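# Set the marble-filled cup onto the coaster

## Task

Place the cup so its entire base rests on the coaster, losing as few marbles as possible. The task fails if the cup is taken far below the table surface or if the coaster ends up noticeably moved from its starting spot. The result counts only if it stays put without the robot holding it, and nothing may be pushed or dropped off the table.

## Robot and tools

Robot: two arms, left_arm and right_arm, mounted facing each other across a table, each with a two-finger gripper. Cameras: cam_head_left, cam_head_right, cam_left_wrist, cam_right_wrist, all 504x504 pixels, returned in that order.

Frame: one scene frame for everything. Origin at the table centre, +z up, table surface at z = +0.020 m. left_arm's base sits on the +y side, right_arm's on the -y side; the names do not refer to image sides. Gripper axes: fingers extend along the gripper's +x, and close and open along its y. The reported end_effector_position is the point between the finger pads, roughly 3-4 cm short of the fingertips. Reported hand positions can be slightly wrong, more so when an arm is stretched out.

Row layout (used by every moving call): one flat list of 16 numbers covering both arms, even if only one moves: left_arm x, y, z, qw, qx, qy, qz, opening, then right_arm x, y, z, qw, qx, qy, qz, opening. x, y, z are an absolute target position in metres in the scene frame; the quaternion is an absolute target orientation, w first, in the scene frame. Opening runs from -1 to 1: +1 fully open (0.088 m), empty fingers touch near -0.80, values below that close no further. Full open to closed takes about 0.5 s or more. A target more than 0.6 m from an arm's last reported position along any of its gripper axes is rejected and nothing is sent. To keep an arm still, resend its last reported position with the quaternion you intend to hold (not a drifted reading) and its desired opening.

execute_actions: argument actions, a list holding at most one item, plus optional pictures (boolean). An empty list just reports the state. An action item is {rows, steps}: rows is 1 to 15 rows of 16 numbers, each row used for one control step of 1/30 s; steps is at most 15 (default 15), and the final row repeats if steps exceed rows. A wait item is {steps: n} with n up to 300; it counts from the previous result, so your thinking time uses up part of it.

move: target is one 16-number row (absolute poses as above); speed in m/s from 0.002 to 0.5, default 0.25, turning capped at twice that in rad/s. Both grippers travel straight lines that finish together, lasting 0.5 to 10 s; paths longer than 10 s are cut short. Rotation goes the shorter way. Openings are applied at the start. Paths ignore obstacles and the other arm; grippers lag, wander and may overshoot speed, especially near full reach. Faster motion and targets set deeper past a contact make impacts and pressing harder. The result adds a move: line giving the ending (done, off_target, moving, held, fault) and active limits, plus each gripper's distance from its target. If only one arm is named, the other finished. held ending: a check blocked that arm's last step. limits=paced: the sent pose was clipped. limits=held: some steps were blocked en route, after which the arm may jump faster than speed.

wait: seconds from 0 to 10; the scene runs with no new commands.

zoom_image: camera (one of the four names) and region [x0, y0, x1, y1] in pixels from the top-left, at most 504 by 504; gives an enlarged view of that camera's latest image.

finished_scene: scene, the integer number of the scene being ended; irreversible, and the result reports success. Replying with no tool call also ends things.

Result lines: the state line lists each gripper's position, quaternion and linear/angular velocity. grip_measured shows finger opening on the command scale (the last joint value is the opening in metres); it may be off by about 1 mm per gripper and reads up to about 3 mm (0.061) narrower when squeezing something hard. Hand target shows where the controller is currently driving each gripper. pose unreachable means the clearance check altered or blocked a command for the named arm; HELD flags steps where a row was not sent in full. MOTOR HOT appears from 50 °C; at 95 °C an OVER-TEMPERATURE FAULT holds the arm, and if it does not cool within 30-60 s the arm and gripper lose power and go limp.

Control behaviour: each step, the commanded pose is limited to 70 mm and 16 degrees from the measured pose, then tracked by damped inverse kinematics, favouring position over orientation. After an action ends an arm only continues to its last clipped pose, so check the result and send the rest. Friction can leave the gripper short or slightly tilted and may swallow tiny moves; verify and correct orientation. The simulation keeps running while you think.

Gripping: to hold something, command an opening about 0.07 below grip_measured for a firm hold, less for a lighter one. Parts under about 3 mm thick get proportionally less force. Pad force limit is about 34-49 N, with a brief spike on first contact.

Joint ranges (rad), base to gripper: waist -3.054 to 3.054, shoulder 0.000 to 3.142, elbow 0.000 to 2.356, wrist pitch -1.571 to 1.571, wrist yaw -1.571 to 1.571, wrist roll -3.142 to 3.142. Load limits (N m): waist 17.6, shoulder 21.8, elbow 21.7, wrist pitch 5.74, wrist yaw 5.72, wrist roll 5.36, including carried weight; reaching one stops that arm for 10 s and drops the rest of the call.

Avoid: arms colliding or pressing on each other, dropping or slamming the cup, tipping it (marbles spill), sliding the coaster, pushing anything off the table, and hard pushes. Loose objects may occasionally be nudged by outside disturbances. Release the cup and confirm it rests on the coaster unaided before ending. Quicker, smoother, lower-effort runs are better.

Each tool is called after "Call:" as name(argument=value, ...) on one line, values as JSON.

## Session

Call:
execute_actions(actions=[])

Scene clock: 0.00 s of 3960.00 s.
left_arm: end_effector_position=(-0.0446, +0.1258, +0.3773) grip_measured=+0.821 end_effector_quat_wxyz=(+0.574, -0.021, -0.015, -0.819) end_effector_velocity=(+0.001, +0.001, +0.002) end_effector_angular_velocity=(+0.005, +0.022, +0.004) | right_arm: end_effector_position=(+0.1512, -0.4167, +0.1718) grip_measured=+0.821 end_effector_quat_wxyz=(-0.822, +0.560, -0.093, +0.042) end_effector_velocity=(-0.000, -0.000, -0.001) end_effector_angular_velocity=(-0.025, +0.010, +0.007)
Joint positions: left_arm=[-0.009  0.842  0.65   0.243  0.003  0.001  0.079] | right_arm=[-1.046  2.127  0.484  1.471  0.896 -1.071  0.079]
Joint velocities: left_arm=[-0.002 -0.007  0.002 -0.007 -0.007 -0.022 -0.   ] | right_arm=[-0.002 -0.002 -0.002 -0.007 -0.007 -0.022 -0.   ]
Motor temperatures (°C, as the motors report them): left_arm=[27 28 35 32 28 26] | right_arm=[28 30 31 27 26 29]
Heat: left arm: hottest elbow 35 °C (+0.0 °C/min); right arm: hottest elbow 31 °C (+0.0 °C/min).
Hand target (left_arm): -0.045, +0.126, +0.377; -0.574, +0.021, +0.015, +0.819
Hand target (right_arm): +0.151, -0.417, +0.172; +0.822, -0.560, +0.093, -0.042

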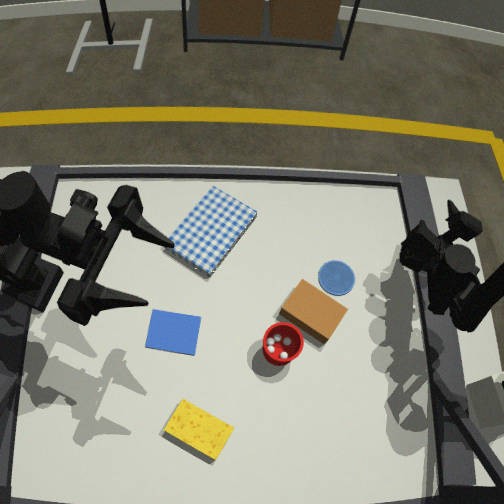

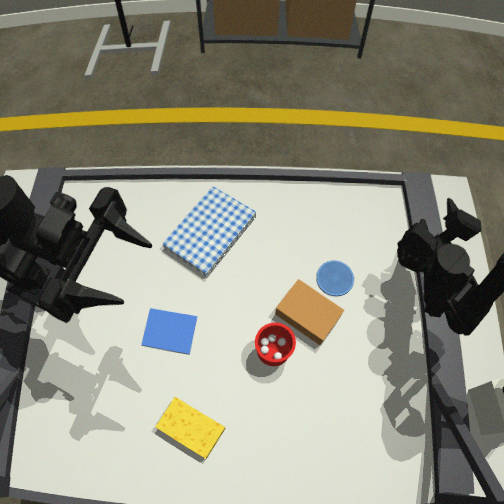

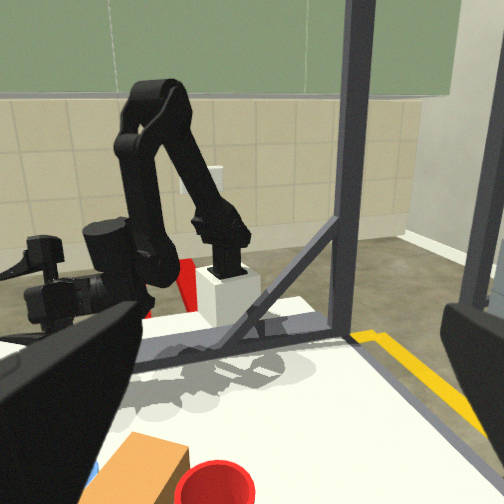

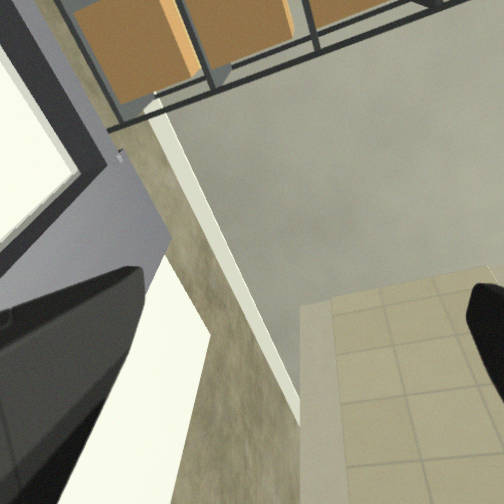

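Call:
zoom_image(camera="cam_head_left", region=[230, 240, 390, 400])

Call:
zoom_image(camera="cam_left_wrist", region=[60, 380, 300, 504])

Region (230, 240, 390, 400) of cam_head_left's 504x504 image, scaled by 3.150, with more detail than that image has.

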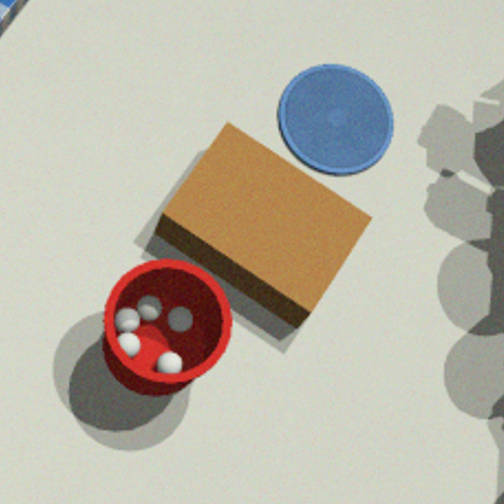

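Region (60, 380, 300, 504) of cam_left_wrist's 504x504 image, scaled by 2.100, with more detail than that image has; it fills the top 260 rows of this view, and the rest is white.

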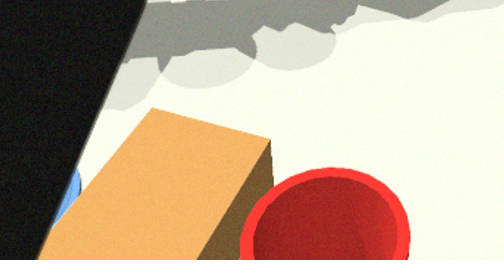

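Call:
move(target=[-0.0446,0.1258,0.3773,0.574,-0.021,-0.015,-0.819,1.0, 0.085,-0.225,0.20,0.2606,-0.5110,0.1660,0.8021,1.0], speed=0.25)

Scene clock: 55.87 s of 3960.00 s.
left_arm: end_effector_position=(-0.0446, +0.1258, +0.3773) grip_measured=+0.980 end_effector_quat_wxyz=(+0.574, -0.021, -0.015, -0.819) end_effector_velocity=(-0.001, +0.001, -0.002) end_effector_angular_velocity=(+0.015, +0.018, -0.001) | right_arm: end_effector_position=(+0.0832, -0.2286, +0.2072) grip_measured=+0.981 end_effector_quat_wxyz=(+0.269, -0.513, +0.163, +0.799) end_effector_velocity=(+0.000, -0.003, +0.002) end_effector_angular_velocity=(-0.014, +0.026, -0.001)
Joint positions: left_arm=[-0.009  0.842  0.65   0.243  0.003  0.001  0.087] | right_arm=[-1.033  2.316  2.049 -1.377 -0.429 -1.78   0.087]
Joint velocities: left_arm=[-0.007 -0.002 -0.002 -0.007 -0.007 -0.022 -0.   ] | right_arm=[-0.007  0.022  0.042 -0.051 -0.007 -0.007 -0.   ]
Motor temperatures (°C, as the motors report them): left_arm=[27 29 40 38 28 26] | right_arm=[28 33 31 31 26 29]
Heat: left arm: hottest elbow 40 °C (+5.4 °C/min); right arm: hottest shoulder 33 °C (+2.1 °C/min).
Hand target (left_arm): -0.045, +0.126, +0.377; -0.574, +0.021, +0.015, +0.819
Hand target (right_arm): +0.083, -0.226, +0.202; +0.264, -0.509, +0.165, +0.802
Off the commanded pose (left_arm): 0.000 m, 0 deg.
Off the commanded pose (right_arm): 0.008 m, 1 deg.
After step 90, 48.00 s passed at rest.
move: done

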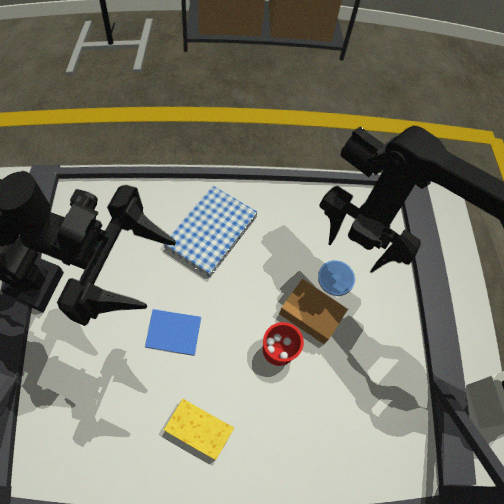

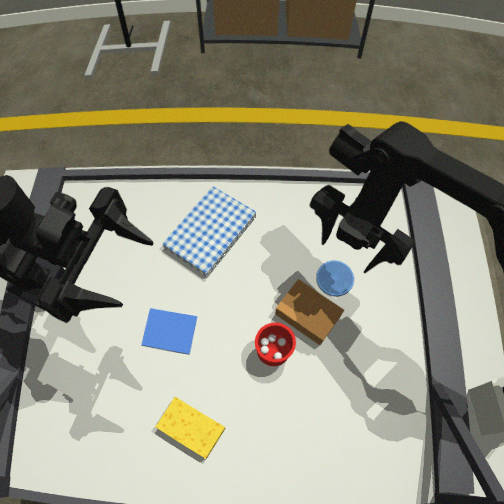

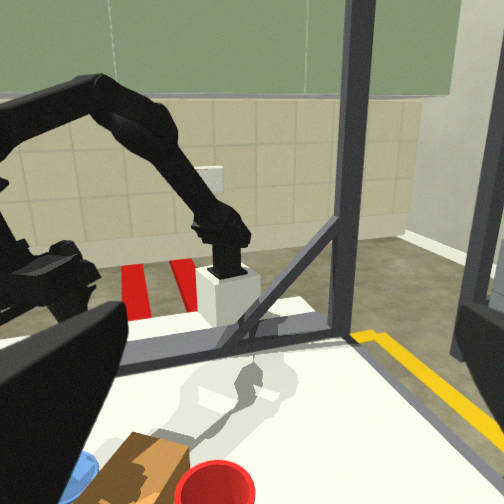

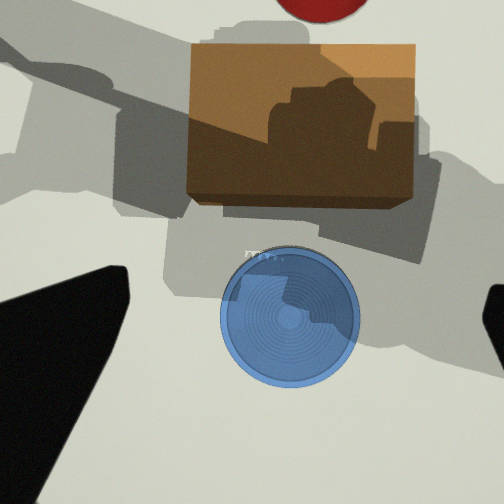

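Call:
move(target=[-0.0446,0.1258,0.3773,0.574,-0.021,-0.015,-0.819,1.0, 0.104,-0.226,0.120,0.2606,-0.5110,0.1660,0.8021,1.0], speed=0.15)

Scene clock: 81.73 s of 3960.00 s.
left_arm: end_effector_position=(-0.0446, +0.1258, +0.3773) grip_measured=+0.980 end_effector_quat_wxyz=(+0.574, -0.021, -0.015, -0.819) end_effector_velocity=(+0.001, +0.001, -0.001) end_effector_angular_velocity=(+0.010, +0.020, +0.004) | right_arm: end_effector_position=(+0.1035, -0.2238, +0.1303) grip_measured=+0.981 end_effector_quat_wxyz=(+0.265, -0.514, +0.159, +0.800) end_effector_velocity=(-0.001, -0.001, -0.004) end_effector_angular_velocity=(+0.002, +0.012, +0.017)
Joint positions: left_arm=[-0.009  0.842  0.65   0.243  0.003  0.001  0.087] | right_arm=[-1.056  2.457  1.99  -1.188 -0.428 -1.816  0.087]
Joint velocities: left_arm=[-0.002 -0.007 -0.002 -0.007 -0.007 -0.022 -0.001] | right_arm=[-0.002  0.012  0.002 -0.007 -0.007 -0.022 -0.   ]
Motor temperatures (°C, as the motors report them): left_arm=[27 29 41 39 28 26] | right_arm=[28 35 33 29 26 29]
Heat: left arm: hottest elbow 41 °C (+3.0 °C/min); right arm: hottest shoulder 35 °C (+4.0 °C/min).
Hand target (left_arm): -0.045, +0.126, +0.377; -0.574, +0.021, +0.015, +0.819
Hand target (right_arm): +0.104, -0.226, +0.120; +0.261, -0.511, +0.166, +0.802
Off the commanded pose (left_arm): 0.000 m, 0 deg.
Off the commanded pose (right_arm): 0.011 m, 1 deg.
After step 90, 21.77 s passed at rest.
move: off_target (right_arm)

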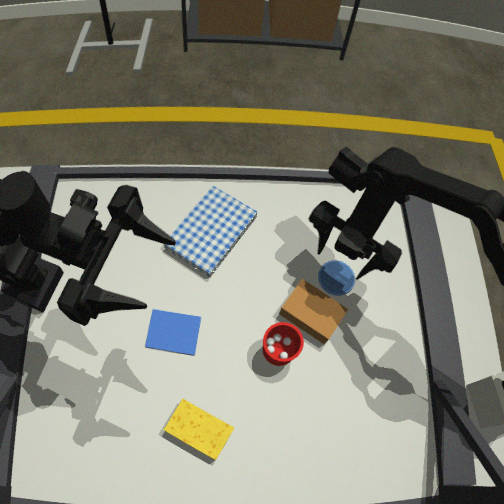

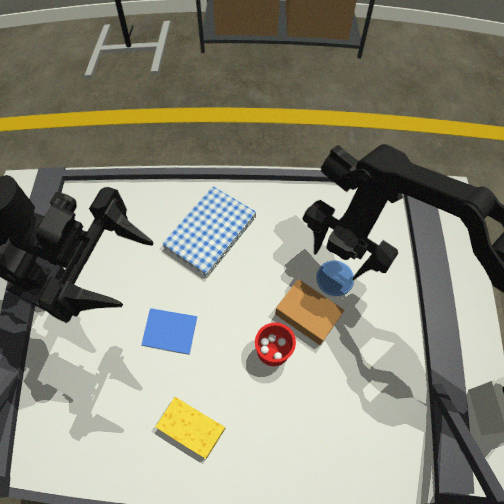

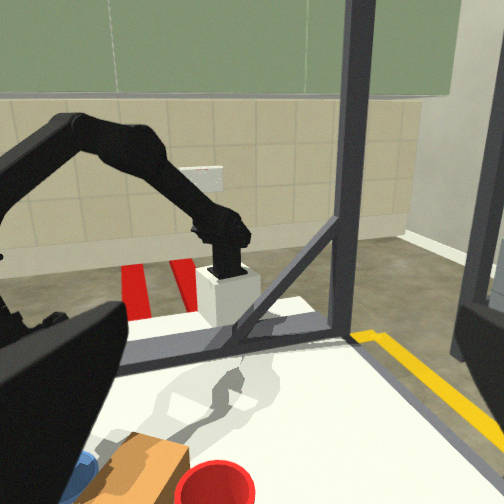

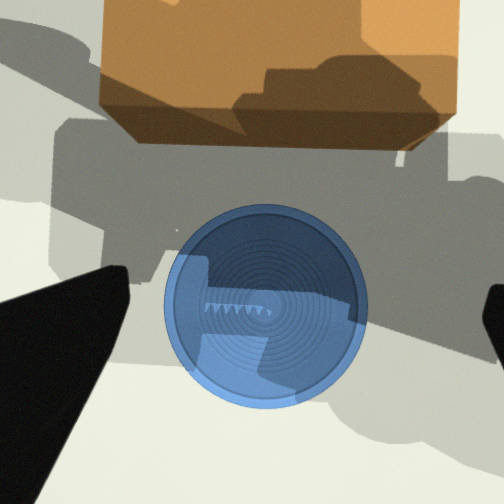

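Call:
move(target=[-0.0446,0.1258,0.3773,0.574,-0.021,-0.015,-0.819,1.0, -0.062,-0.092,0.185,0.2606,-0.5110,0.1660,0.8021,1.0], speed=0.2)

Scene clock: 108.90 s of 3960.00 s.
left_arm: end_effector_position=(-0.0446, +0.1258, +0.3773) grip_measured=+0.980 end_effector_quat_wxyz=(+0.574, -0.021, -0.015, -0.819) end_effector_velocity=(-0.004, +0.001, -0.001) end_effector_angular_velocity=(+0.009, +0.003, -0.025) | right_arm: end_effector_position=(-0.0618, -0.0951, +0.1921) grip_measured=+0.981 end_effector_quat_wxyz=(+0.263, -0.512, +0.160, +0.802) end_effector_velocity=(-0.000, -0.001, -0.003) end_effector_angular_velocity=(-0.015, +0.013, +0.005)
Joint positions: left_arm=[-0.009  0.842  0.65   0.243  0.003  0.001  0.087] | right_arm=[-0.606  2.393  2.121 -1.184 -0.424 -1.326  0.087]
Joint velocities: left_arm=[-0.002  0.002  0.002 -0.007  0.022 -0.007 -0.   ] | right_arm=[-0.002  0.017  0.017 -0.022 -0.007 -0.007 -0.   ]
Motor temperatures (°C, as the motors report them): left_arm=[27 29 41 40 28 26] | right_arm=[28 37 33 28 26 29]
Heat: left arm: hottest elbow 41 °C (+1.0 °C/min); right arm: hottest shoulder 37 °C (+5.0 °C/min).
Hand target (left_arm): -0.045, +0.126, +0.377; -0.574, +0.021, +0.015, +0.819
Hand target (right_arm): -0.062, -0.094, +0.185; +0.259, -0.513, +0.167, +0.801
Off the commanded pose (left_arm): 0.000 m, 0 deg.
Off the commanded pose (right_arm): 0.008 m, 1 deg.
After step 90, 22.50 s passed at rest.
move: done

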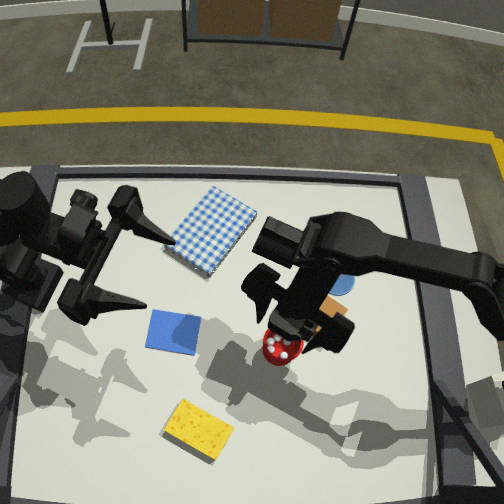

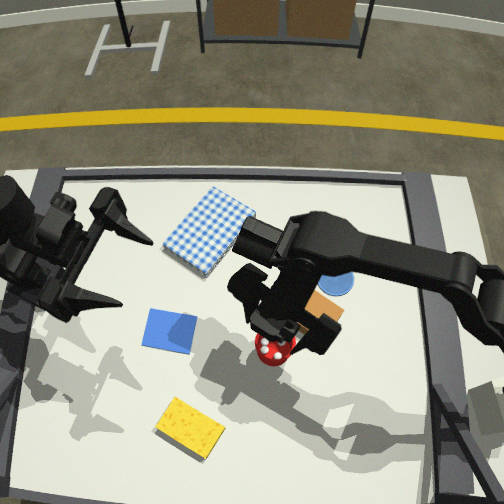

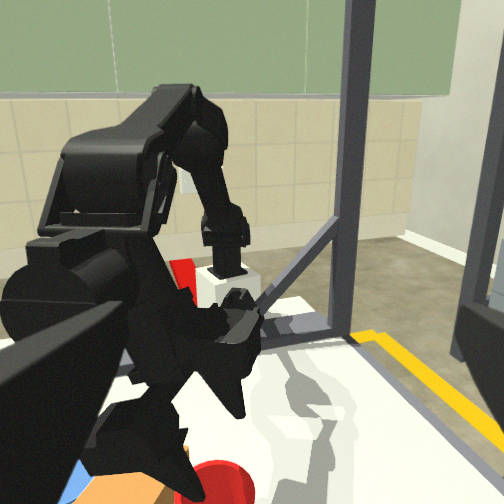

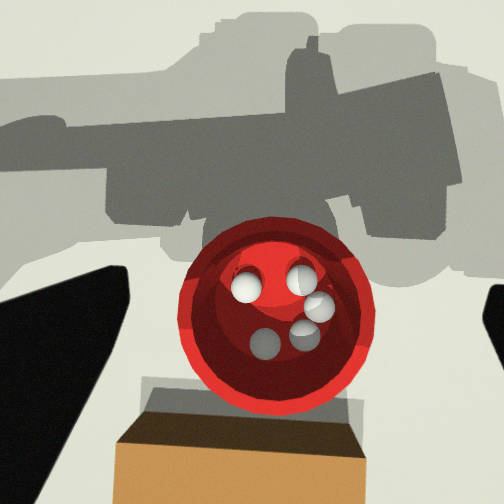

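Call:
move(target=[-0.0446,0.1258,0.3773,0.574,-0.021,-0.015,-0.819,1.0, -0.063,-0.096,0.148,0.2606,-0.5110,0.1660,0.8021,1.0], speed=0.08)

Scene clock: 119.47 s of 3960.00 s.
left_arm: end_effector_position=(-0.0446, +0.1258, +0.3773) grip_measured=+0.980 end_effector_quat_wxyz=(+0.574, -0.021, -0.015, -0.819) end_effector_velocity=(+0.000, +0.000, -0.003) end_effector_angular_velocity=(+0.019, +0.001, +0.004) | right_arm: end_effector_position=(-0.0609, -0.0929, +0.1619) grip_measured=+0.981 end_effector_quat_wxyz=(+0.269, -0.513, +0.152, +0.801) end_effector_velocity=(-0.004, +0.001, +0.002) end_effector_angular_velocity=(+0.014, +0.034, -0.004)
Joint positions: left_arm=[-0.009  0.842  0.65   0.243  0.003  0.001  0.087] | right_arm=[-0.606  2.397  2.006 -1.044 -0.424 -1.324  0.087]
Joint velocities: left_arm=[-0.002 -0.002  0.002 -0.022 -0.007 -0.007  0.   ] | right_arm=[-0.002 -0.002 -0.007  0.007 -0.037  0.007 -0.   ]
Motor temperatures (°C, as the motors report them): left_arm=[27 29 41 40 28 26] | right_arm=[28 37 34 28 26 29]
Heat: left arm: hottest elbow 41 °C (+1.0 °C/min); right arm: hottest shoulder 37 °C (+4.0 °C/min).
Hand target (left_arm): -0.045, +0.126, +0.377; -0.574, +0.021, +0.015, +0.819
Hand target (right_arm): -0.063, -0.096, +0.148; +0.261, -0.511, +0.166, +0.802
Off the commanded pose (left_arm): 0.000 m, 0 deg.
Off the commanded pose (right_arm): 0.014 m, 2 deg.
After step 90, 6.60 s passed at rest.
move: off_target (right_arm)

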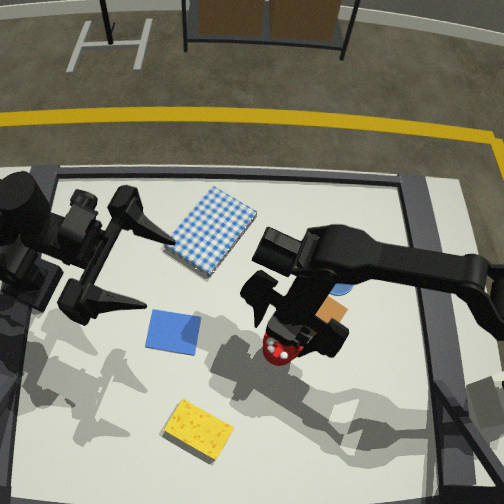

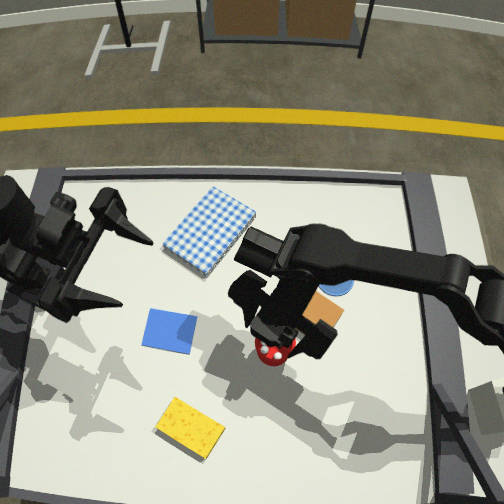

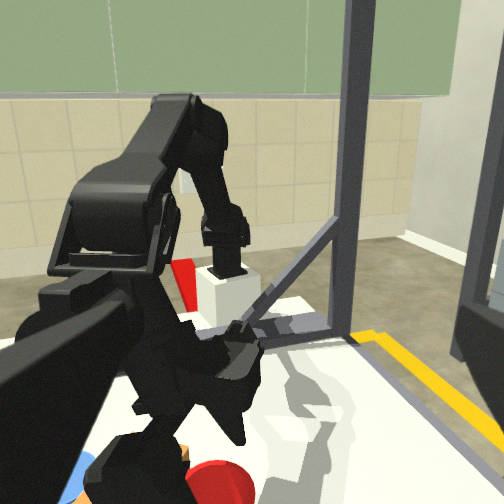

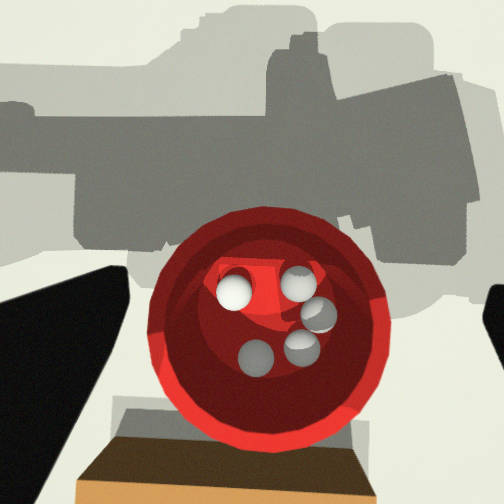

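Call:
move(target=[-0.0446,0.1258,0.3773,0.574,-0.021,-0.015,-0.819,1.0, -0.0665,-0.1005,0.132,0.255,-0.510,0.175,0.803,1.0], speed=0.05)

Scene clock: 144.00 s of 3960.00 s.
left_arm: end_effector_position=(-0.0446, +0.1258, +0.3773) grip_measured=+0.980 end_effector_quat_wxyz=(+0.574, -0.021, -0.015, -0.819) end_effector_velocity=(+0.000, -0.001, -0.001) end_effector_angular_velocity=(+0.010, +0.005, +0.004) | right_arm: end_effector_position=(-0.0632, -0.0973, +0.1451) grip_measured=+0.981 end_effector_quat_wxyz=(+0.264, -0.511, +0.162, +0.802) end_effector_velocity=(-0.000, +0.004, +0.002) end_effector_angular_velocity=(+0.031, +0.010, +0.007)
Joint positions: left_arm=[-0.009  0.842  0.65   0.243  0.003  0.001  0.087] | right_arm=[-0.605  2.408  1.959 -1.007 -0.424 -1.321  0.087]
Joint velocities: left_arm=[-0.002  0.002  0.002 -0.007 -0.007 -0.007 -0.   ] | right_arm=[-0.002 -0.002 -0.002  0.022 -0.022 -0.007 -0.   ]
Motor temperatures (°C, as the motors report them): left_arm=[27 29 42 40 28 26] | right_arm=[28 37 33 28 26 29]
Heat: left arm: hottest elbow 42 °C (+1.0 °C/min); right arm: hottest shoulder 37 °C (+2.1 °C/min).
Hand target (left_arm): -0.045, +0.126, +0.377; -0.574, +0.021, +0.015, +0.819
Hand target (right_arm): -0.066, -0.101, +0.132; +0.255, -0.510, +0.175, +0.803
Off the commanded pose (left_arm): 0.000 m, 0 deg.
Off the commanded pose (right_arm): 0.014 m, 2 deg.
After step 90, 20.50 s passed at rest.
move: off_target (right_arm)

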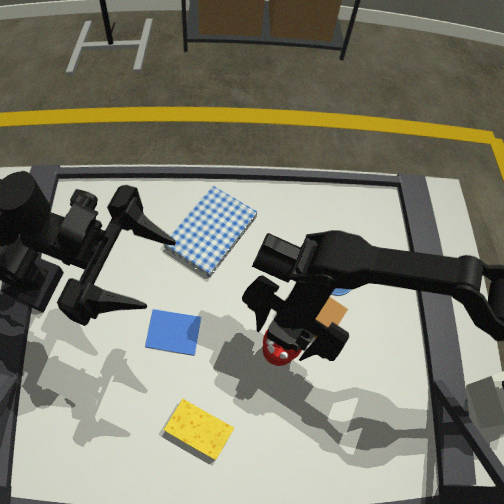

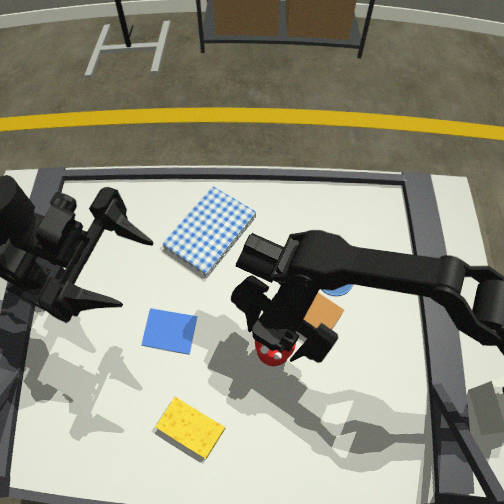

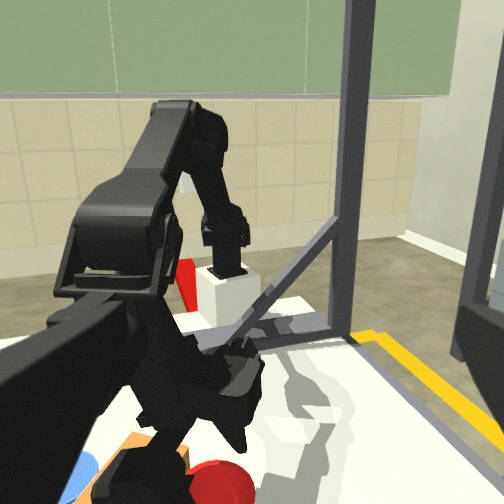

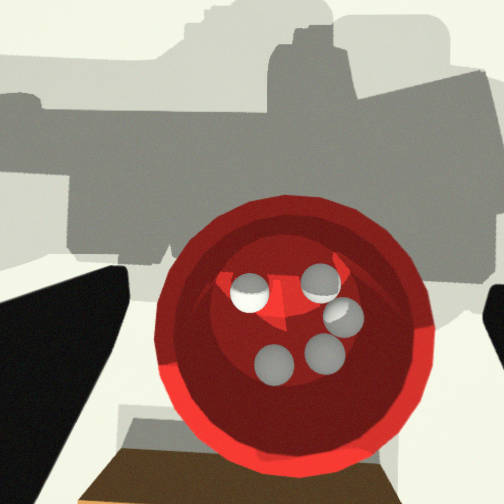

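Call:
move(target=[-0.0446,0.1258,0.3773,0.574,-0.021,-0.015,-0.819,1.0, -0.0668,-0.101,0.113,0.255,-0.510,0.175,0.803,1.0], speed=0.04)

Scene clock: 151.20 s of 3960.00 s.
left_arm: end_effector_position=(-0.0446, +0.1258, +0.3773) grip_measured=+0.980 end_effector_quat_wxyz=(+0.574, -0.021, -0.015, -0.819) end_effector_velocity=(-0.002, +0.001, -0.002) end_effector_angular_velocity=(+0.014, +0.018, -0.011) | right_arm: end_effector_position=(-0.0634, -0.0974, +0.1261) grip_measured=+0.981 end_effector_quat_wxyz=(+0.264, -0.511, +0.162, +0.802) end_effector_velocity=(-0.000, -0.001, +0.002) end_effector_angular_velocity=(+0.003, +0.006, +0.005)
Joint positions: left_arm=[-0.009  0.842  0.65   0.243  0.003  0.001  0.087] | right_arm=[-0.605  2.428  1.919 -0.946 -0.424 -1.321  0.087]
Joint velocities: left_arm=[-0.002 -0.002 -0.002 -0.007  0.007 -0.022  0.   ] | right_arm=[-0.002 -0.002  0.002 -0.007 -0.007 -0.007 -0.   ]
Motor temperatures (°C, as the motors report them): left_arm=[27 29 42 40 28 26] | right_arm=[28 38 33 28 26 29]
Heat: left arm: hottest elbow 42 °C (+1.0 °C/min); right arm: hottest shoulder 38 °C (+3.0 °C/min).
Hand target (left_arm): -0.045, +0.126, +0.377; -0.574, +0.021, +0.015, +0.819
Hand target (right_arm): -0.067, -0.101, +0.113; +0.255, -0.510, +0.175, +0.803
Off the commanded pose (left_arm): 0.000 m, 0 deg.
Off the commanded pose (right_arm): 0.014 m, 2 deg.
After step 90, 3.03 s passed at rest.
move: off_target (right_arm)

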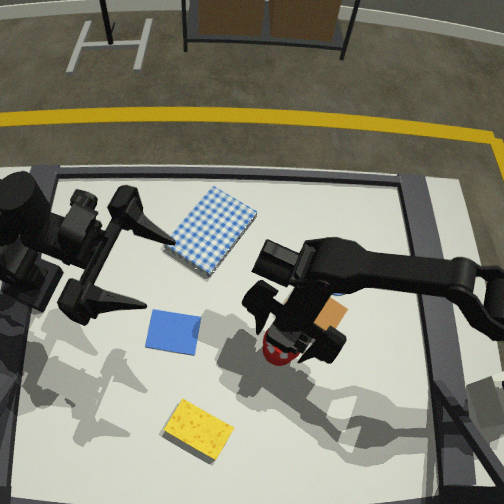

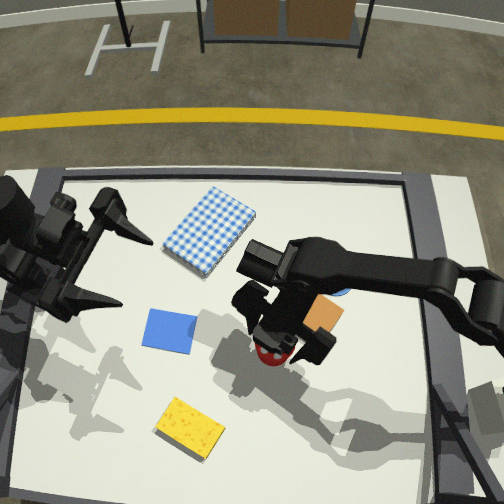

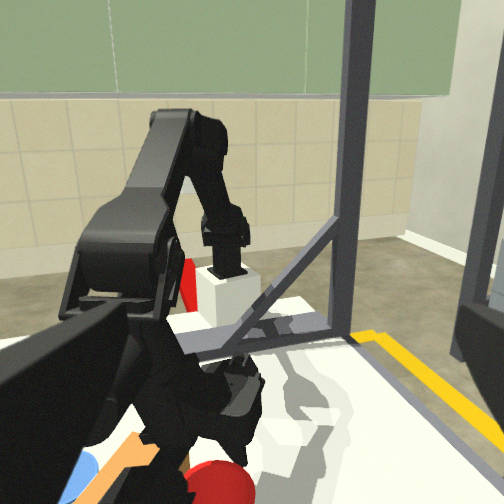

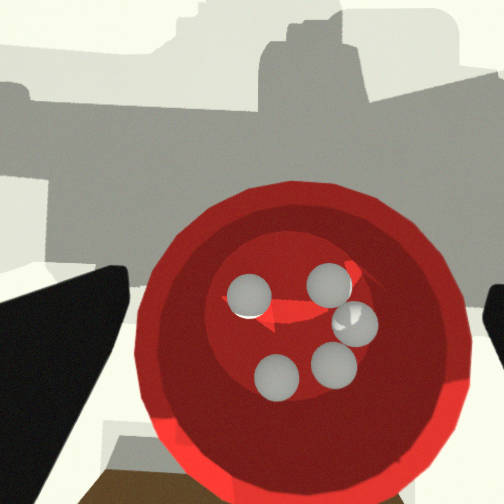

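Call:
move(target=[-0.0446,0.1258,0.3773,0.574,-0.021,-0.015,-0.819,1.0, -0.0668,-0.101,0.087,0.255,-0.510,0.175,0.803,1.0], speed=0.04)

Scene clock: 156.43 s of 3960.00 s.
left_arm: end_effector_position=(-0.0446, +0.1258, +0.3773) grip_measured=+0.980 end_effector_quat_wxyz=(+0.574, -0.021, -0.015, -0.819) end_effector_velocity=(+0.002, -0.001, -0.005) end_effector_angular_velocity=(+0.024, +0.000, +0.019) | right_arm: end_effector_position=(-0.0631, -0.0968, +0.1002) grip_measured=+0.981 end_effector_quat_wxyz=(+0.264, -0.511, +0.162, +0.802) end_effector_velocity=(+0.000, -0.000, +0.002) end_effector_angular_velocity=(+0.003, +0.006, +0.005)
Joint positions: left_arm=[-0.009  0.842  0.65   0.243  0.003  0.001  0.087] | right_arm=[-0.605  2.466  1.881 -0.871 -0.424 -1.321  0.087]
Joint velocities: left_arm=[-0.002 -0.002 -0.002 -0.022 -0.022 -0.007 -0.   ] | right_arm=[-0.002 -0.002  0.002 -0.007 -0.007 -0.007 -0.   ]
Motor temperatures (°C, as the motors report them): left_arm=[27 29 42 40 28 26] | right_arm=[28 38 33 28 26 29]
Heat: left arm: hottest elbow 42 °C (+1.0 °C/min); right arm: hottest shoulder 38 °C (+2.0 °C/min).
Hand target (left_arm): -0.045, +0.126, +0.377; -0.574, +0.021, +0.015, +0.819
Hand target (right_arm): -0.067, -0.101, +0.087; +0.255, -0.510, +0.175, +0.803
Off the commanded pose (left_arm): 0.000 m, 0 deg.
Off the commanded pose (right_arm): 0.014 m, 2 deg.
After step 90, 0.87 s passed at rest.
move: off_target (right_arm)

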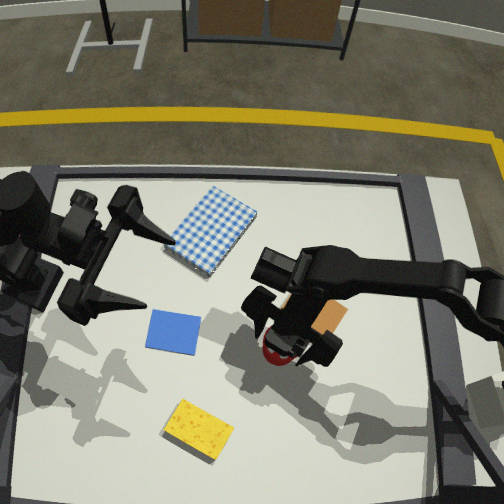

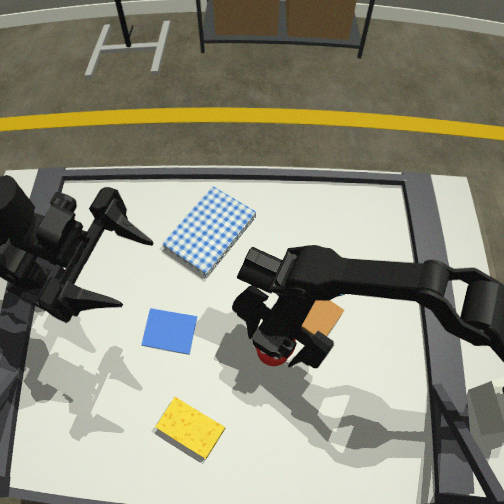

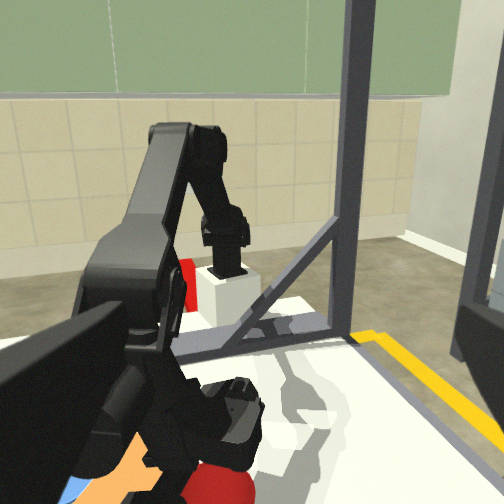

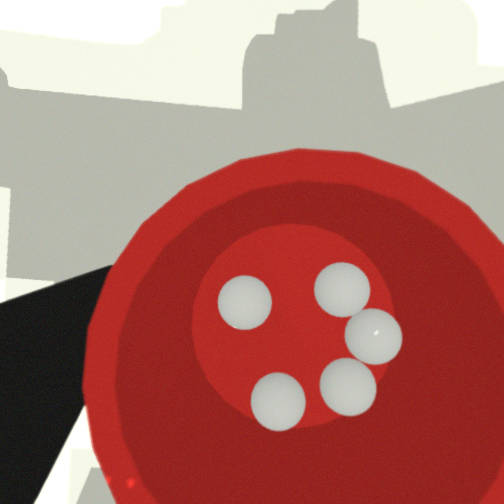

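Call:
execute_actions(actions=[{"rows": [[-0.0446,0.1258,0.3773,0.574,-0.021,-0.015,-0.819,1.0, -0.0631,-0.0968,0.099,0.264,-0.511,0.162,0.802,0.92],[-0.0446,0.1258,0.3773,0.574,-0.021,-0.015,-0.819,1.0, -0.0631,-0.0968,0.099,0.264,-0.511,0.162,0.802,0.88],[-0.0446,0.1258,0.3773,0.574,-0.021,-0.015,-0.819,1.0, -0.0631,-0.0968,0.099,0.264,-0.511,0.162,0.802,0.84],[-0.0446,0.1258,0.3773,0.574,-0.021,-0.015,-0.819,1.0, -0.0631,-0.0968,0.099,0.264,-0.511,0.162,0.802,0.81],[-0.0446,0.1258,0.3773,0.574,-0.021,-0.015,-0.819,1.0, -0.0631,-0.0968,0.099,0.264,-0.511,0.162,0.802,0.78],[-0.0446,0.1258,0.3773,0.574,-0.021,-0.015,-0.819,1.0, -0.0631,-0.0968,0.099,0.264,-0.511,0.162,0.802,0.75],[-0.0446,0.1258,0.3773,0.574,-0.021,-0.015,-0.819,1.0, -0.0631,-0.0968,0.099,0.264,-0.511,0.162,0.802,0.73],[-0.0446,0.1258,0.3773,0.574,-0.021,-0.015,-0.819,1.0, -0.0631,-0.0968,0.099,0.264,-0.511,0.162,0.802,0.71],[-0.0446,0.1258,0.3773,0.574,-0.021,-0.015,-0.819,1.0, -0.0631,-0.0968,0.099,0.264,-0.511,0.162,0.802,0.69],[-0.0446,0.1258,0.3773,0.574,-0.021,-0.015,-0.819,1.0, -0.0631,-0.0968,0.099,0.264,-0.511,0.162,0.802,0.67],[-0.0446,0.1258,0.3773,0.574,-0.021,-0.015,-0.819,1.0, -0.0631,-0.0968,0.099,0.264,-0.511,0.162,0.802,0.65],[-0.0446,0.1258,0.3773,0.574,-0.021,-0.015,-0.819,1.0, -0.0631,-0.0968,0.099,0.264,-0.511,0.162,0.802,0.63],[-0.0446,0.1258,0.3773,0.574,-0.021,-0.015,-0.819,1.0, -0.0631,-0.0968,0.099,0.264,-0.511,0.162,0.802,0.61]], "steps": 15}], pictures=false)

Scene clock: 167.10 s of 3960.00 s.
left_arm: end_effector_position=(-0.0446, +0.1258, +0.3773) grip_measured=+0.980 end_effector_quat_wxyz=(+0.574, -0.021, -0.015, -0.819) end_effector_velocity=(+0.001, +0.001, -0.003) end_effector_angular_velocity=(+0.010, +0.005, +0.004) | right_arm: end_effector_position=(-0.0629, -0.0962, +0.1001) grip_measured=+0.660 end_effector_quat_wxyz=(+0.264, -0.511, +0.161, +0.802) end_effector_velocity=(-0.006, -0.003, +0.001) end_effector_angular_velocity=(-0.014, +0.031, -0.002)
Joint positions: left_arm=[-0.009  0.842  0.65   0.243  0.003  0.001  0.087] | right_arm=[-0.605  2.467  1.881 -0.868 -0.424 -1.321  0.071]
Joint velocities: left_arm=[-0.002 -0.007 -0.007 -0.007 -0.007 -0.007 -0.   ] | right_arm=[ 0.002 -0.002 -0.002 -0.022 -0.022  0.007 -0.018]
Motor temperatures (°C, as the motors report them): left_arm=[27 29 42 40 28 26] | right_arm=[28 38 33 28 26 29]
Heat: left arm: hottest elbow 42 °C (+1.0 °C/min); right arm: hottest shoulder 38 °C (+2.0 °C/min).
Hand target (left_arm): -0.045, +0.126, +0.377; -0.574, +0.021, +0.015, +0.819
Hand target (right_arm): -0.063, -0.097, +0.099; +0.264, -0.511, +0.162, +0.802
Off the commanded pose (left_arm): 0.000 m, 0 deg.
Off the commanded pose (right_arm): 0.001 m, 0 deg.
Steps of this call (steps 1 to 90: nothing new was sent; then 7.17 s passed at rest; steps 91 to 105: all 15 steps of this action). Readings (end_effector_position):
91: left_arm (-0.0446, +0.1258, +0.3773) | right_arm (-0.0631, -0.0966, +0.1001)
92: left_arm (-0.0446, +0.1258, +0.3773) | right_arm (-0.0630, -0.0965, +0.1001)
94: left_arm (-0.0446, +0.1258, +0.3773) | right_arm (-0.0630, -0.0964, +0.1001)
98: left_arm (-0.0446, +0.1258, +0.3773) | right_arm (-0.0630, -0.0963, +0.1001)
105: the state above

Call:
execute_actions(actions=[{"rows": [[-0.0446,0.1258,0.3773,0.574,-0.021,-0.015,-0.819,1.0, -0.0631,-0.0968,0.099,0.264,-0.511,0.162,0.802,0.58],[-0.0446,0.1258,0.3773,0.574,-0.021,-0.015,-0.819,1.0, -0.0631,-0.0968,0.099,0.264,-0.511,0.162,0.802,0.56],[-0.0446,0.1258,0.3773,0.574,-0.021,-0.015,-0.819,1.0, -0.0631,-0.0968,0.099,0.264,-0.511,0.162,0.802,0.54]], "steps": 12}])

Scene clock: 170.90 s of 3960.00 s.
left_arm: end_effector_position=(-0.0446, +0.1258, +0.3773) grip_measured=+0.980 end_effector_quat_wxyz=(+0.574, -0.021, -0.015, -0.819) end_effector_velocity=(+0.000, +0.000, -0.005) end_effector_angular_velocity=(+0.023, -0.000, +0.004) | right_arm: end_effector_position=(-0.0629, -0.0962, +0.1001) grip_measured=+0.565 end_effector_quat_wxyz=(+0.264, -0.511, +0.161, +0.802) end_effector_velocity=(+0.000, -0.005, -0.000) end_effector_angular_velocity=(-0.026, +0.004, -0.010)
Joint positions: left_arm=[-0.009  0.842  0.65   0.243  0.003  0.001  0.087] | right_arm=[-0.605  2.467  1.881 -0.868 -0.424 -1.321  0.067]
Joint velocities: left_arm=[-0.002 -0.002 -0.002 -0.022 -0.007 -0.007  0.   ] | right_arm=[-0.002 -0.002 -0.002 -0.022  0.007  0.007 -0.   ]
Motor temperatures (°C, as the motors report them): left_arm=[27 29 42 40 28 26] | right_arm=[28 39 33 28 26 29]
Heat: left arm: hottest elbow 42 °C (+1.0 °C/min); right arm: hottest shoulder 39 °C (+2.0 °C/min).
Hand target (left_arm): -0.045, +0.126, +0.377; -0.574, +0.021, +0.015, +0.819
Hand target (right_arm): -0.063, -0.097, +0.099; +0.264, -0.511, +0.162, +0.802
Off the commanded pose (left_arm): 0.000 m, 0 deg.
Off the commanded pose (right_arm): 0.001 m, 0 deg.
Steps of this call (steps 1 to 90: nothing new was sent; then 0.40 s passed at rest; steps 91 to 102: all 12 steps of this action). Readings (end_effector_position):
91: left_arm (-0.0446, +0.1258, +0.3773) | right_arm (-0.0629, -0.0962, +0.1001)
92: left_arm (-0.0446, +0.1258, +0.3773) | right_arm (-0.0629, -0.0962, +0.1001)
94: left_arm (-0.0446, +0.1258, +0.3773) | right_arm (-0.0629, -0.0962, +0.1001)
98: left_arm (-0.0446, +0.1258, +0.3773) | right_arm (-0.0629, -0.0962, +0.1001)
102: the state above

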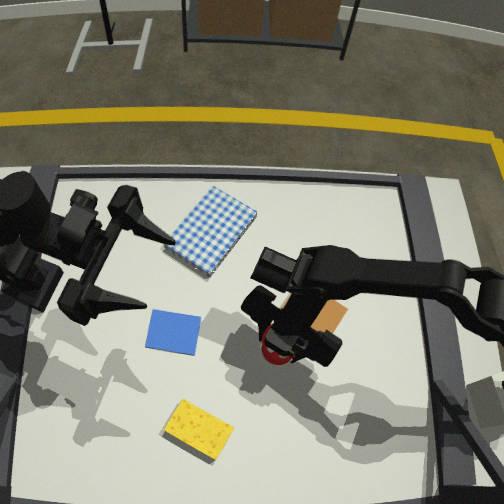

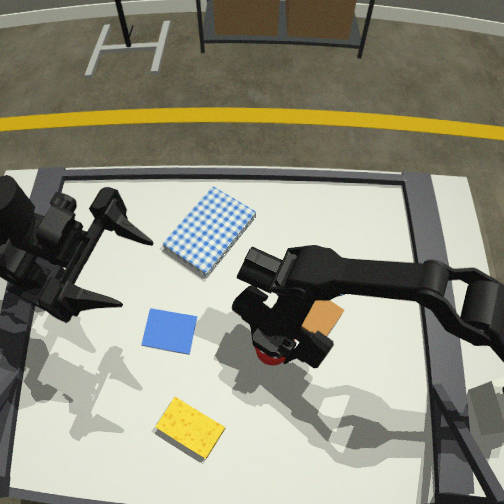

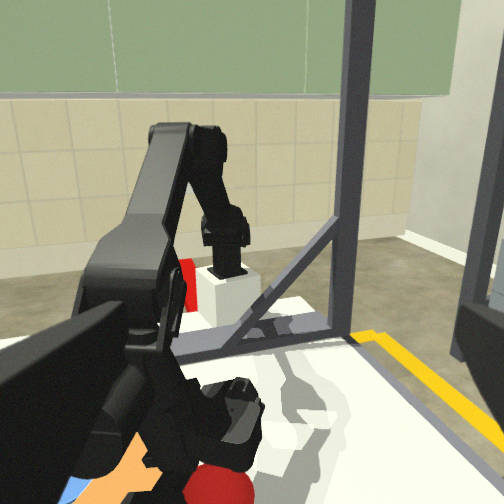

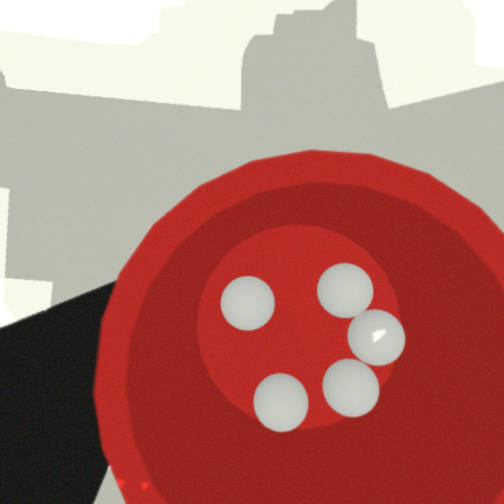

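Call:
execute_actions(actions=[{"rows": [[-0.0446,0.1258,0.3773,0.574,-0.021,-0.015,-0.819,1.0, -0.0631,-0.0968,0.099,0.264,-0.511,0.162,0.802,0.52],[-0.0446,0.1258,0.3773,0.574,-0.021,-0.015,-0.819,1.0, -0.0631,-0.0968,0.099,0.264,-0.511,0.162,0.802,0.50],[-0.0446,0.1258,0.3773,0.574,-0.021,-0.015,-0.819,1.0, -0.0631,-0.0968,0.099,0.264,-0.511,0.162,0.802,0.49]], "steps": 10}], pictures=false)

Scene clock: 177.70 s of 3960.00 s.
left_arm: end_effector_position=(-0.0446, +0.1258, +0.3773) grip_measured=+0.980 end_effector_quat_wxyz=(+0.574, -0.021, -0.015, -0.819) end_effector_velocity=(+0.000, +0.000, -0.001) end_effector_angular_velocity=(-0.010, -0.019, +0.006) | right_arm: end_effector_position=(-0.0629, -0.0962, +0.1001) grip_measured=+0.565 end_effector_quat_wxyz=(+0.264, -0.511, +0.161, +0.802) end_effector_velocity=(-0.001, -0.003, -0.000) end_effector_angular_velocity=(-0.011, +0.013, -0.008)
Joint positions: left_arm=[-0.009  0.842  0.65   0.243  0.003  0.001  0.087] | right_arm=[-0.605  2.467  1.881 -0.868 -0.424 -1.321  0.067]
Joint velocities: left_arm=[-0.002 -0.002 -0.007  0.007 -0.007  0.022  0.   ] | right_arm=[-0.002 -0.002 -0.007 -0.007 -0.007  0.007 -0.   ]
Motor temperatures (°C, as the motors report them): left_arm=[27 29 42 41 28 26] | right_arm=[28 40 33 28 26 29]
Heat: left arm: hottest elbow 42 °C (+1.0 °C/min); right arm: hottest shoulder 40 °C (+3.0 °C/min).
Hand target (left_arm): -0.045, +0.126, +0.377; -0.574, +0.021, +0.015, +0.819
Hand target (right_arm): -0.063, -0.097, +0.099; +0.264, -0.511, +0.162, +0.802
Off the commanded pose (left_arm): 0.000 m, 0 deg.
Off the commanded pose (right_arm): 0.001 m, 0 deg.
Steps of this call (steps 1 to 90: nothing new was sent; then 3.47 s passed at rest; steps 91 to 100: all 10 steps of this action). Readings (end_effector_position):
91: left_arm (-0.0446, +0.1258, +0.3773) | right_arm (-0.0629, -0.0962, +0.1001)
92: left_arm (-0.0446, +0.1258, +0.3773) | right_arm (-0.0629, -0.0962, +0.1001)
94: left_arm (-0.0446, +0.1258, +0.3773) | right_arm (-0.0629, -0.0962, +0.1001)
98: left_arm (-0.0446, +0.1258, +0.3773) | right_arm (-0.0629, -0.0962, +0.1001)
100: the state above

Call:
move(target=[-0.0446,0.1258,0.3773,0.574,-0.021,-0.015,-0.819,1.0, -0.0631,-0.0968,0.186,0.264,-0.511,0.162,0.802,0.49], speed=0.07)

Scene clock: 182.73 s of 3960.00 s.
left_arm: end_effector_position=(-0.0446, +0.1258, +0.3773) grip_measured=+0.980 end_effector_quat_wxyz=(+0.574, -0.021, -0.015, -0.819) end_effector_velocity=(+0.002, -0.002, -0.003) end_effector_angular_velocity=(+0.009, -0.010, +0.020) | right_arm: end_effector_position=(-0.0646, -0.1001, +0.1727) grip_measured=+0.565 end_effector_quat_wxyz=(+0.255, -0.510, +0.175, +0.802) end_effector_velocity=(-0.003, -0.002, +0.002) end_effector_angular_velocity=(+0.000, +0.022, +0.019)
Joint positions: left_arm=[-0.009  0.842  0.65   0.243  0.003  0.001  0.087] | right_arm=[-0.605  2.402  2.062 -1.147 -0.424 -1.321  0.067]
Joint velocities: left_arm=[-0.002  0.002 -0.002 -0.007 -0.022  0.007  0.   ] | right_arm=[-0.002  0.002  0.007 -0.022 -0.022 -0.022 -0.   ]
Motor temperatures (°C, as the motors report them): left_arm=[27 29 42 41 28 26] | right_arm=[28 41 33 28 26 29]
Heat: left arm: hottest elbow 42 °C (+1.0 °C/min); right arm: hottest shoulder 41 °C (+4.0 °C/min).
Hand target (left_arm): -0.045, +0.126, +0.377; -0.574, +0.021, +0.015, +0.819
Hand target (right_arm): -0.063, -0.097, +0.186; +0.264, -0.511, +0.162, +0.802
Off the commanded pose (left_arm): 0.000 m, 0 deg.
Off the commanded pose (right_arm): 0.014 m, 2 deg.
After step 90, 0.40 s passed at rest.
move: off_target (right_arm)

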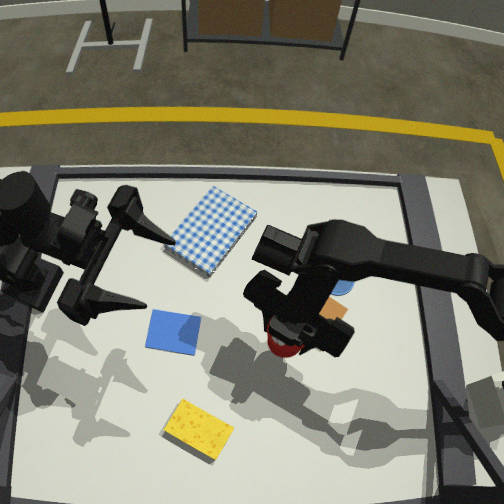

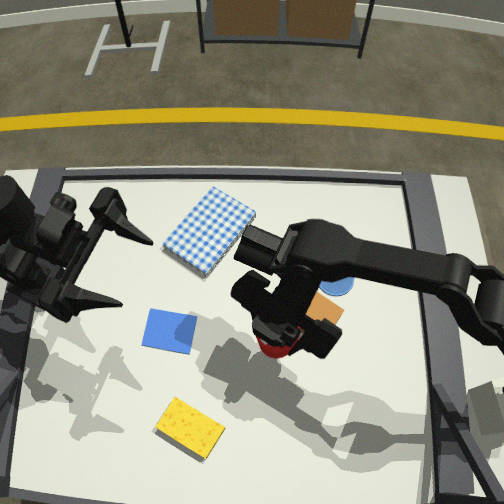

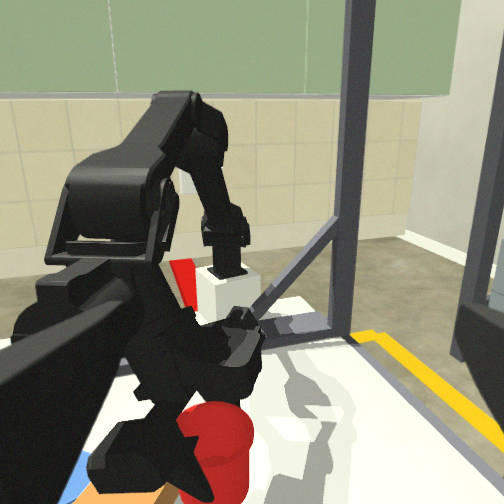

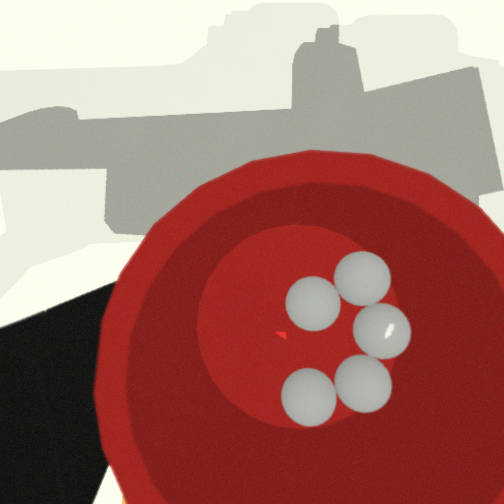

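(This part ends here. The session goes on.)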